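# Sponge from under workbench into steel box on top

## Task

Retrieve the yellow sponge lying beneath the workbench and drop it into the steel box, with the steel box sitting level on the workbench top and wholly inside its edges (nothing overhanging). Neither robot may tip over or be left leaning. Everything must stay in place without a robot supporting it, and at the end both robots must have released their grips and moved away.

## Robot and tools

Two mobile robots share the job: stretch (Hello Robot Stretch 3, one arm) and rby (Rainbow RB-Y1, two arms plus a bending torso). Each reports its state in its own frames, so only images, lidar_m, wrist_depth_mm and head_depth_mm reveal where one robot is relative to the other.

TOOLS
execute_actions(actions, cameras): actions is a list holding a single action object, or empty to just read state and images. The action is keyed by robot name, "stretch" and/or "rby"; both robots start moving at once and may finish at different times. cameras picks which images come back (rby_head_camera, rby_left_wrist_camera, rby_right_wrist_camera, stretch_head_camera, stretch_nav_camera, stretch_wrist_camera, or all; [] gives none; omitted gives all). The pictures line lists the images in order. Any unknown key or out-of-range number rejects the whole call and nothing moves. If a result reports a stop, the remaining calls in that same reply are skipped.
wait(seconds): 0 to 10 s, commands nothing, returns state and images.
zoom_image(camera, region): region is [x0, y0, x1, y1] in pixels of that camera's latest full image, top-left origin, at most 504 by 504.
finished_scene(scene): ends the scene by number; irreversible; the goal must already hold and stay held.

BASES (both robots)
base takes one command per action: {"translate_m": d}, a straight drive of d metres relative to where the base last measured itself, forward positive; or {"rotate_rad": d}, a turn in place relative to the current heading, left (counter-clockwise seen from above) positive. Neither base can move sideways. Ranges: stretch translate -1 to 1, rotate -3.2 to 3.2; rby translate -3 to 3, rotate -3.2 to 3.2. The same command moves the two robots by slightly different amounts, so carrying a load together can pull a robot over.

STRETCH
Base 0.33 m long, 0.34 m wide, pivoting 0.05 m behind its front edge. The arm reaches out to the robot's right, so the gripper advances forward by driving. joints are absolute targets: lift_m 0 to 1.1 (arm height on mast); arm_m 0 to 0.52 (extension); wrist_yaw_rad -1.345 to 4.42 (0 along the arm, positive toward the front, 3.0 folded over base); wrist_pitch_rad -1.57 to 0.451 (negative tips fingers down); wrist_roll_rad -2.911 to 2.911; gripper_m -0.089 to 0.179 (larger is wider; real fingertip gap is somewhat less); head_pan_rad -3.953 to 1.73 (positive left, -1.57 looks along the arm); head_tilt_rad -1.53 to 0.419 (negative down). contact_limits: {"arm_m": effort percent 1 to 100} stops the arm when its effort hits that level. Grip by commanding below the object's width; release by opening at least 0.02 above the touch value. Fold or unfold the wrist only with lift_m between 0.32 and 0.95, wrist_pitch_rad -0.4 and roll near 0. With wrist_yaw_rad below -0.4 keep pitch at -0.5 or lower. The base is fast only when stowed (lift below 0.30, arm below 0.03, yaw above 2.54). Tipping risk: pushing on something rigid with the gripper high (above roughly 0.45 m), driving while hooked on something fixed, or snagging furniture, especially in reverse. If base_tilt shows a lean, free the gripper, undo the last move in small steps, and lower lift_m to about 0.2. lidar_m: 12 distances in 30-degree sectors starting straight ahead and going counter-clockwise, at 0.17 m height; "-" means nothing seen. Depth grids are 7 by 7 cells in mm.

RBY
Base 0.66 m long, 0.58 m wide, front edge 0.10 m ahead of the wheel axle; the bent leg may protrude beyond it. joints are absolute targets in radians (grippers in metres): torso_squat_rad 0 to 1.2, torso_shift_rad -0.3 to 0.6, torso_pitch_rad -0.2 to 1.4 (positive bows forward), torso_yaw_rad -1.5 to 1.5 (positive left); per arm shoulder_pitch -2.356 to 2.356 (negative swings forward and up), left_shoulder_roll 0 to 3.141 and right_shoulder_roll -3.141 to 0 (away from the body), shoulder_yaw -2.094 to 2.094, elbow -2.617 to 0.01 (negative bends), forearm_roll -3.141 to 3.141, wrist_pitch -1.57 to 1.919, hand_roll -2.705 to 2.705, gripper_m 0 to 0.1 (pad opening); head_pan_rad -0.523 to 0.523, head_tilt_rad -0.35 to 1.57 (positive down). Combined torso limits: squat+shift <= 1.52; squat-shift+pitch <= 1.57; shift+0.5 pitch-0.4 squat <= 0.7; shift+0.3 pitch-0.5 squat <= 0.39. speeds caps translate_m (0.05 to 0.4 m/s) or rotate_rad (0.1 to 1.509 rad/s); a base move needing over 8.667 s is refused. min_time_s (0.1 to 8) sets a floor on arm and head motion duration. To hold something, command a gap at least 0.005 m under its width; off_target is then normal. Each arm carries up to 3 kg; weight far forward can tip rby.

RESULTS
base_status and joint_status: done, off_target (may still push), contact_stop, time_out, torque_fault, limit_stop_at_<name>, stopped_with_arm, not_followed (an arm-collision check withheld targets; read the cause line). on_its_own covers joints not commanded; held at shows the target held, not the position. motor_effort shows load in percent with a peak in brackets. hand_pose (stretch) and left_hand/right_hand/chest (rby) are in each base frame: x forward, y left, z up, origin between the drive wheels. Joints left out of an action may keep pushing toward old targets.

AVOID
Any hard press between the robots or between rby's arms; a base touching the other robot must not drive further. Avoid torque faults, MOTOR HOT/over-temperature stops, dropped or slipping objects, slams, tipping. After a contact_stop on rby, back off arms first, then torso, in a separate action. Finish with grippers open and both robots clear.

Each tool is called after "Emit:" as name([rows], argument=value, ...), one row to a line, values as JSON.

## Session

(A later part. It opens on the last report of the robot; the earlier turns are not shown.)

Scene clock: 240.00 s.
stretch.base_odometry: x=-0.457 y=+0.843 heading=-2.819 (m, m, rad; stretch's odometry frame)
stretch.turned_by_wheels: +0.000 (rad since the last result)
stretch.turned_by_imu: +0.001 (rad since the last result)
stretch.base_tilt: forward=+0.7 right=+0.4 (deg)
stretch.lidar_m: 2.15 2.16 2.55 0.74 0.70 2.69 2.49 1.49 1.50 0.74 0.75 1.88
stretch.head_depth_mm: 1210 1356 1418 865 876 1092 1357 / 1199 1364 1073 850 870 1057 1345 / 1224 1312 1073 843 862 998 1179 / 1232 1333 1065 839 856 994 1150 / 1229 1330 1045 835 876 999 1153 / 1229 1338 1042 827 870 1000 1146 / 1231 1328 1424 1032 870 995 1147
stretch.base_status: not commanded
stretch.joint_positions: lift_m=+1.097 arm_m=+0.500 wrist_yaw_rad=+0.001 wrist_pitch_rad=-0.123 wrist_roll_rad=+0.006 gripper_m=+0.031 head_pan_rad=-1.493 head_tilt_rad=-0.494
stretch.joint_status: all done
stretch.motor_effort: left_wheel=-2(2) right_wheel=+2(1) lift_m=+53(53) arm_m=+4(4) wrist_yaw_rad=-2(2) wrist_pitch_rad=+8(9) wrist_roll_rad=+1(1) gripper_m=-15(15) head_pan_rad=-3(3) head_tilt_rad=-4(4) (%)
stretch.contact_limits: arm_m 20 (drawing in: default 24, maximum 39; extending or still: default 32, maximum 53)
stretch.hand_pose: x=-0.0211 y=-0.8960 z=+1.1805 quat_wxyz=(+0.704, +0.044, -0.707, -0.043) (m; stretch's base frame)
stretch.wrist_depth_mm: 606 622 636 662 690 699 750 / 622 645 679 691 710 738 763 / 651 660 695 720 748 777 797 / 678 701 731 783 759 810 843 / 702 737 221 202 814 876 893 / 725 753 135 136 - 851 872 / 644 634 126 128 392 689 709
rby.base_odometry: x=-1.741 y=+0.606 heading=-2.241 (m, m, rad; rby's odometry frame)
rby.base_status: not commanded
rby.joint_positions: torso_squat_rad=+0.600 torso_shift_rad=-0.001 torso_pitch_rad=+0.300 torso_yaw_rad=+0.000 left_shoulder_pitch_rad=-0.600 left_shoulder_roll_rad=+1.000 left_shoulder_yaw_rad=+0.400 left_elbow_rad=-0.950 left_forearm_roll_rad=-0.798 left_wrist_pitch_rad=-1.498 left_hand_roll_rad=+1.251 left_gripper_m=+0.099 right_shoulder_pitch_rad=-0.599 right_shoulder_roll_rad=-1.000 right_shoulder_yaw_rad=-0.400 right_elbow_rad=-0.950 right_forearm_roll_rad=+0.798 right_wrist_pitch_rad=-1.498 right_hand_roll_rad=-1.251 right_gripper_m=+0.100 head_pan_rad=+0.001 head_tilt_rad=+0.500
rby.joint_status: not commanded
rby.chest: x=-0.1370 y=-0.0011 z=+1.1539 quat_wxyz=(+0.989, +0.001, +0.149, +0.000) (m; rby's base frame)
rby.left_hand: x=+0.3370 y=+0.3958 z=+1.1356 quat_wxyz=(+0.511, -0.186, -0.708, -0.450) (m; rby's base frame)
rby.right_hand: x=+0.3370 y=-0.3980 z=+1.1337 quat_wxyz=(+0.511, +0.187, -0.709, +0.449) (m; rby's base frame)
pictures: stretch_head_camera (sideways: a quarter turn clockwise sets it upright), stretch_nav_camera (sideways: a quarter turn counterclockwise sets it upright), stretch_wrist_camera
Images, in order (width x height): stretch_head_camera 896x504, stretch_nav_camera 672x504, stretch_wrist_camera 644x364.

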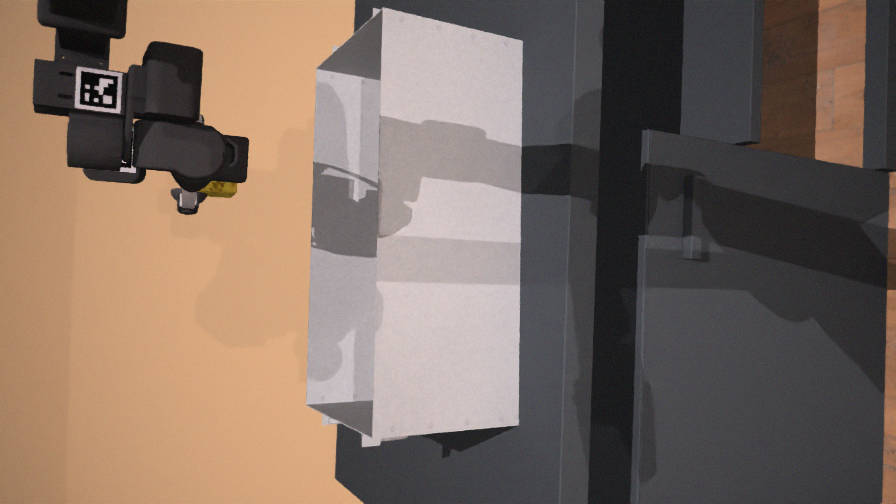

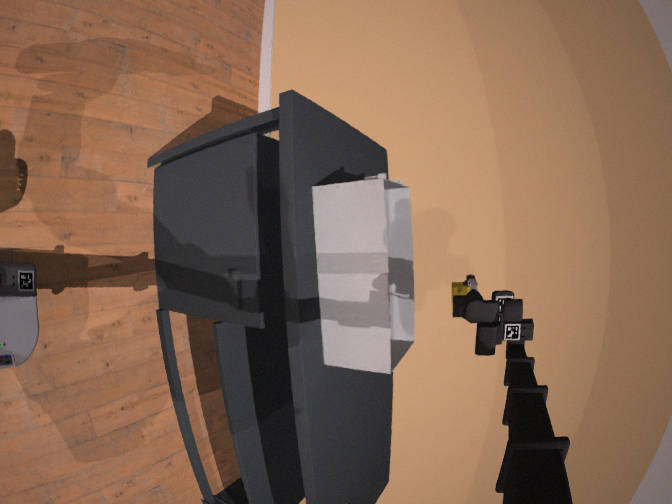

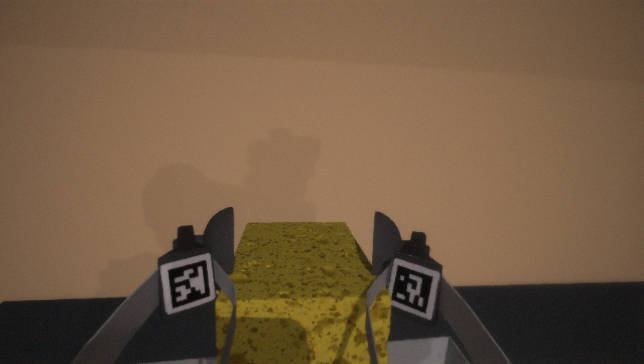

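Emit:
execute_actions([
  {"stretch":{"joints":{"arm_m":0.52,"wrist_pitch_rad":-0.5}}},
], cameras=["stretch_wrist_camera"])

Emit:
execute_actions([
  {"stretch":{"joints":{"gripper_m":0.14}}},
], cameras=["stretch_wrist_camera"])

Emit:
execute_actions([
  {"stretch":{"joints":{"wrist_pitch_rad":0.0}}},
], cameras=[])

Emit:
execute_actions([
  {"stretch":{"joints":{"arm_m":0.0}}},
], cameras=["stretch_head_camera","stretch_nav_camera"])

Scene clock: 241.73 s.
stretch.base_odometry: x=-0.457 y=+0.843 heading=-2.819 (m, m, rad; stretch's odometry frame)
stretch.turned_by_wheels: +0.000 (rad since the last result)
stretch.turned_by_imu: +0.000 (rad since the last result)
stretch.base_tilt: forward=+0.7 right=+0.3 (deg)
stretch.lidar_m: 2.15 2.17 2.55 0.74 0.71 2.70 2.48 1.49 1.50 0.74 0.75 1.89
stretch.head_depth_mm: 1206 1344 1438 867 877 1093 1348 / 1203 1372 1072 844 864 1065 1339 / 1216 1342 1033 844 868 999 1176 / 1223 1323 1065 837 852 1005 1149 / 1220 1337 1043 834 877 1001 1153 / 1223 1324 1043 834 875 1000 1150 / 1237 1336 1436 1029 866 995 1147
stretch.base_status: not commanded
stretch.joint_positions: lift_m=+1.097 arm_m=+0.519 wrist_yaw_rad=+0.001 wrist_pitch_rad=-0.513 wrist_roll_rad=+0.006 gripper_m=+0.031 head_pan_rad=-1.493 head_tilt_rad=-0.494
stretch.joint_status: all done
stretch.motor_effort: left_wheel=-2(2) right_wheel=+2(2) lift_m=+53(53) arm_m=+3(3) wrist_yaw_rad=-2(1) wrist_pitch_rad=+5(8) wrist_roll_rad=+1(1) gripper_m=-15(15) head_pan_rad=-2(2) head_tilt_rad=-4(5) (%)
stretch.hand_pose: x=-0.0213 y=-0.8758 z=+1.0891 quat_wxyz=(+0.682, +0.180, -0.685, -0.180) (m; stretch's base frame)
stretch.wrist_depth_mm: 604 616 630 648 656 685 713 / 654 686 719 728 763 781 810 / 729 748 769 768 823 842 870 / 649 661 658 695 699 737 759 / 350 363 222 203 422 593 620 / 394 407 134 135 - 331 528 / 421 425 126 128 442 301 472
rby.base_odometry: x=-1.741 y=+0.606 heading=-2.241 (m, m, rad; rby's odometry frame)
rby.base_status: not commanded
rby.joint_positions: torso_squat_rad=+0.600 torso_shift_rad=-0.001 torso_pitch_rad=+0.300 torso_yaw_rad=+0.000 left_shoulder_pitch_rad=-0.600 left_shoulder_roll_rad=+1.000 left_shoulder_yaw_rad=+0.400 left_elbow_rad=-0.950 left_forearm_roll_rad=-0.798 left_wrist_pitch_rad=-1.498 left_hand_roll_rad=+1.251 left_gripper_m=+0.099 right_shoulder_pitch_rad=-0.599 right_shoulder_roll_rad=-1.000 right_shoulder_yaw_rad=-0.400 right_elbow_rad=-0.950 right_forearm_roll_rad=+0.798 right_wrist_pitch_rad=-1.498 right_hand_roll_rad=-1.251 right_gripper_m=+0.100 head_pan_rad=+0.001 head_tilt_rad=+0.500
rby.joint_status: not commanded
rby.chest: x=-0.1370 y=-0.0011 z=+1.1539 quat_wxyz=(+0.989, +0.001, +0.149, +0.000) (m; rby's base frame)
rby.left_hand: x=+0.3370 y=+0.3958 z=+1.1356 quat_wxyz=(+0.511, -0.186, -0.708, -0.450) (m; rby's base frame)
rby.right_hand: x=+0.3370 y=-0.3980 z=+1.1337 quat_wxyz=(+0.511, +0.187, -0.709, +0.449) (m; rby's base frame)
pictures: stretch_wrist_camera
Images, in order (width x height): stretch_wrist_camera 644x364.

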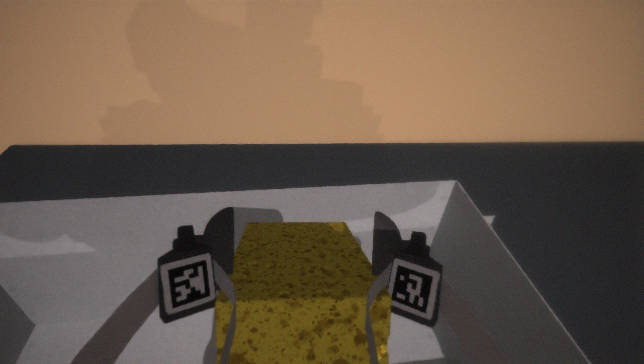

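Scene clock: 243.33 s.
stretch.base_odometry: x=-0.457 y=+0.843 heading=-2.819 (m, m, rad; stretch's odometry frame)
stretch.turned_by_wheels: +0.000 (rad since the last result)
stretch.turned_by_imu: +0.000 (rad since the last result)
stretch.base_tilt: forward=+0.5 right=+0.5 (deg)
stretch.lidar_m: 2.15 2.16 2.55 0.74 0.70 2.70 2.47 1.48 1.50 0.74 0.76 1.89
stretch.head_depth_mm: 1202 1342 1426 870 875 1090 1351 / 1200 1364 1073 847 867 1054 1340 / 1214 1335 1065 842 862 1001 1176 / 1228 1339 1061 835 852 996 1151 / 1233 1338 1044 836 876 998 1151 / 1228 1342 1035 829 874 1000 1142 / 1226 1341 1428 1025 866 1003 1145
stretch.base_status: not commanded
stretch.joint_positions: lift_m=+1.097 arm_m=+0.519 wrist_yaw_rad=+0.001 wrist_pitch_rad=-0.513 wrist_roll_rad=+0.006 gripper_m=+0.140 head_pan_rad=-1.493 head_tilt_rad=-0.494
stretch.joint_status: all done
stretch.motor_effort: left_wheel=-2(2) right_wheel=+2(2) lift_m=+53(52) arm_m=+3(3) wrist_yaw_rad=-2(0) wrist_pitch_rad=+5(5) wrist_roll_rad=+1(1) gripper_m=+0(94) head_pan_rad=-2(2) head_tilt_rad=-3(4) (%)
stretch.hand_pose: x=-0.0213 y=-0.8758 z=+1.0890 quat_wxyz=(+0.682, +0.180, -0.685, -0.180) (m; stretch's base frame)
stretch.wrist_depth_mm: 619 630 640 671 676 683 721 / 660 694 703 710 743 762 810 / 718 755 773 799 814 810 869 / 661 650 681 691 691 728 745 / 345 364 387 409 426 620 614 / 384 429 448 465 481 - 538 / 415 430 436 451 442 338 474
rby.base_odometry: x=-1.741 y=+0.606 heading=-2.241 (m, m, rad; rby's odometry frame)
rby.base_status: not commanded
rby.joint_positions: torso_squat_rad=+0.600 torso_shift_rad=-0.001 torso_pitch_rad=+0.300 torso_yaw_rad=+0.000 left_shoulder_pitch_rad=-0.600 left_shoulder_roll_rad=+1.000 left_shoulder_yaw_rad=+0.400 left_elbow_rad=-0.950 left_forearm_roll_rad=-0.798 left_wrist_pitch_rad=-1.498 left_hand_roll_rad=+1.251 left_gripper_m=+0.099 right_shoulder_pitch_rad=-0.599 right_shoulder_roll_rad=-1.000 right_shoulder_yaw_rad=-0.400 right_elbow_rad=-0.950 right_forearm_roll_rad=+0.798 right_wrist_pitch_rad=-1.498 right_hand_roll_rad=-1.251 right_gripper_m=+0.100 head_pan_rad=+0.001 head_tilt_rad=+0.500
rby.joint_status: not commanded
rby.chest: x=-0.1370 y=-0.0011 z=+1.1539 quat_wxyz=(+0.989, +0.001, +0.149, +0.000) (m; rby's base frame)
rby.left_hand: x=+0.3370 y=+0.3958 z=+1.1356 quat_wxyz=(+0.511, -0.186, -0.708, -0.450) (m; rby's base frame)
rby.right_hand: x=+0.3370 y=-0.3980 z=+1.1337 quat_wxyz=(+0.511, +0.187, -0.709, +0.449) (m; rby's base frame)
pictures: stretch_wrist_camera
Images, in order (width x height): stretch_wrist_camera 644x364.

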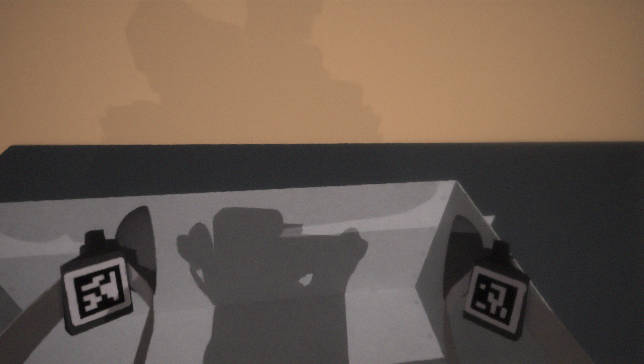

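Scene clock: 244.43 s.
stretch.base_odometry: x=-0.457 y=+0.843 heading=-2.819 (m, m, rad; stretch's odometry frame)
stretch.turned_by_wheels: +0.000 (rad since the last result)
stretch.turned_by_imu: +0.000 (rad since the last result)
stretch.base_tilt: forward=+0.5 right=+0.4 (deg)
stretch.lidar_m: 2.15 2.15 2.55 0.73 0.70 2.69 2.48 1.49 1.50 0.74 0.75 1.89
stretch.head_depth_mm: 1203 1342 1427 866 873 1091 1349 / 1206 1371 1075 848 871 1051 1347 / 1216 1351 1072 842 861 997 1174 / 1226 1336 1065 838 854 999 1150 / 1221 1318 1050 828 877 1002 1149 / 1235 1331 1041 829 873 1000 1147 / 1229 1325 1420 1029 866 998 1151
stretch.base_status: not commanded
stretch.joint_positions: lift_m=+1.097 arm_m=+0.519 wrist_yaw_rad=+0.001 wrist_pitch_rad=-0.023 wrist_roll_rad=+0.006 gripper_m=+0.140 head_pan_rad=-1.493 head_tilt_rad=-0.494
stretch.joint_status: all done
stretch.motor_effort: left_wheel=-2(2) right_wheel=+2(1) lift_m=+53(53) arm_m=+3(3) wrist_yaw_rad=-3(2) wrist_pitch_rad=+8(8) wrist_roll_rad=+1(1) gripper_m=+2(1) head_pan_rad=-2(2) head_tilt_rad=-4(4) (%)
stretch.hand_pose: x=-0.0211 y=-0.9200 z=+1.2058 quat_wxyz=(+0.705, +0.009, -0.709, -0.008) (m; stretch's base frame)
stretch.wrist_depth_mm: 599 625 648 655 691 707 751 / 616 624 659 677 691 740 748 / 625 657 675 713 714 758 766 / 655 668 692 706 766 780 793 / 666 697 707 747 756 800 835 / 680 727 722 755 802 - 875 / 692 723 746 769 790 753 825
rby.base_odometry: x=-1.741 y=+0.606 heading=-2.241 (m, m, rad; rby's odometry frame)
rby.base_status: not commanded
rby.joint_positions: torso_squat_rad=+0.600 torso_shift_rad=-0.001 torso_pitch_rad=+0.300 torso_yaw_rad=+0.000 left_shoulder_pitch_rad=-0.600 left_shoulder_roll_rad=+1.000 left_shoulder_yaw_rad=+0.400 left_elbow_rad=-0.950 left_forearm_roll_rad=-0.798 left_wrist_pitch_rad=-1.498 left_hand_roll_rad=+1.251 left_gripper_m=+0.099 right_shoulder_pitch_rad=-0.599 right_shoulder_roll_rad=-1.000 right_shoulder_yaw_rad=-0.400 right_elbow_rad=-0.950 right_forearm_roll_rad=+0.798 right_wrist_pitch_rad=-1.498 right_hand_roll_rad=-1.251 right_gripper_m=+0.100 head_pan_rad=+0.001 head_tilt_rad=+0.500
rby.joint_status: not commanded
rby.chest: x=-0.1370 y=-0.0011 z=+1.1539 quat_wxyz=(+0.989, +0.001, +0.149, +0.000) (m; rby's base frame)
rby.left_hand: x=+0.3370 y=+0.3958 z=+1.1356 quat_wxyz=(+0.511, -0.186, -0.708, -0.450) (m; rby's base frame)
rby.right_hand: x=+0.3370 y=-0.3980 z=+1.1337 quat_wxyz=(+0.511, +0.187, -0.709, +0.449) (m; rby's base frame)
pictures: none
No camera images: the call's "cameras" was empty. Leave "cameras" out to get every camera's image.

Scene clock: 249.43 s.
stretch.base_odometry: x=-0.457 y=+0.843 heading=-2.819 (m, m, rad; stretch's odometry frame)
stretch.turned_by_wheels: +0.000 (rad since the last result)
stretch.turned_by_imu: +0.001 (rad since the last result)
stretch.base_tilt: forward=+0.6 right=+0.3 (deg)
stretch.lidar_m: 2.14 2.16 2.55 0.73 0.70 2.69 2.49 1.48 1.50 0.74 0.75 1.89
stretch.head_depth_mm: - - - - - - 1312 / - - - - - - 1304 / 1214 - 1419 - - 1028 1182 / 1227 1333 1063 839 854 1005 1153 / 1232 1335 1042 836 885 1000 1148 / 1230 1335 1038 825 875 1000 1147 / 1225 1333 1423 1035 870 996 1149
stretch.base_status: not commanded
stretch.joint_positions: lift_m=+1.097 arm_m=+0.000 wrist_yaw_rad=+0.001 wrist_pitch_rad=-0.022 wrist_roll_rad=+0.006 gripper_m=+0.140 head_pan_rad=-1.493 head_tilt_rad=-0.494
stretch.joint_status: all done
stretch.motor_effort: left_wheel=-2(2) right_wheel=+2(2) lift_m=+53(53) arm_m=-3(4) wrist_yaw_rad=-1(2) wrist_pitch_rad=+8(9) wrist_roll_rad=+1(1) gripper_m=+2(0) head_pan_rad=-2(2) head_tilt_rad=-5(4) (%)
stretch.hand_pose: x=-0.0212 y=-0.4009 z=+1.2061 quat_wxyz=(+0.705, +0.008, -0.709, -0.008) (m; stretch's base frame)
stretch.wrist_depth_mm: - - - - - - - / - - - - - - - / - - - - - - - / - - - - - - - / - - - - - - - / - 684 814 834 776 - - / 694 556 584 610 654 772 840
rby.base_odometry: x=-1.741 y=+0.606 heading=-2.241 (m, m, rad; rby's odometry frame)
rby.base_status: not commanded
rby.joint_positions: torso_squat_rad=+0.600 torso_shift_rad=-0.001 torso_pitch_rad=+0.300 torso_yaw_rad=+0.000 left_shoulder_pitch_rad=-0.600 left_shoulder_roll_rad=+1.000 left_shoulder_yaw_rad=+0.400 left_elbow_rad=-0.950 left_forearm_roll_rad=-0.798 left_wrist_pitch_rad=-1.498 left_hand_roll_rad=+1.251 left_gripper_m=+0.099 right_shoulder_pitch_rad=-0.599 right_shoulder_roll_rad=-1.000 right_shoulder_yaw_rad=-0.400 right_elbow_rad=-0.950 right_forearm_roll_rad=+0.798 right_wrist_pitch_rad=-1.498 right_hand_roll_rad=-1.251 right_gripper_m=+0.100 head_pan_rad=+0.001 head_tilt_rad=+0.500
rby.joint_status: not commanded
rby.chest: x=-0.1370 y=-0.0011 z=+1.1539 quat_wxyz=(+0.989, +0.001, +0.149, +0.000) (m; rby's base frame)
rby.left_hand: x=+0.3370 y=+0.3958 z=+1.1356 quat_wxyz=(+0.511, -0.186, -0.708, -0.450) (m; rby's base frame)
rby.right_hand: x=+0.3370 y=-0.3980 z=+1.1337 quat_wxyz=(+0.511, +0.187, -0.709, +0.449) (m; rby's base frame)
pictures: stretch_head_camera (sideways: a quarter turn clockwise sets it upright), stretch_nav_camera (sideways: a quarter turn counterclockwise sets it upright)
Images, in order (width x height): stretch_head_camera 896x504, stretch_nav_camera 672x504.

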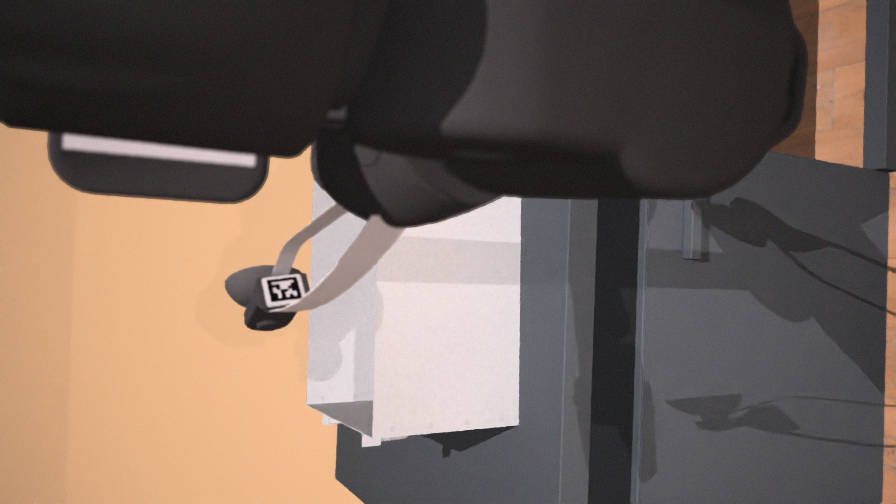

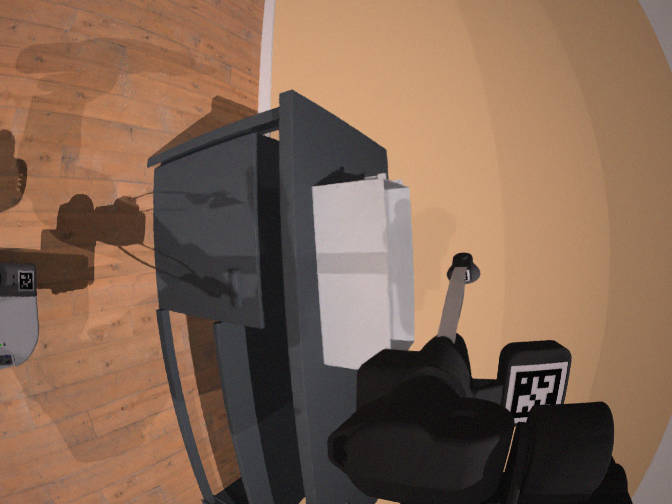

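It dropped inside the box.

Emit:
finished_scene(scene=1)

The scene is finished: the task was done.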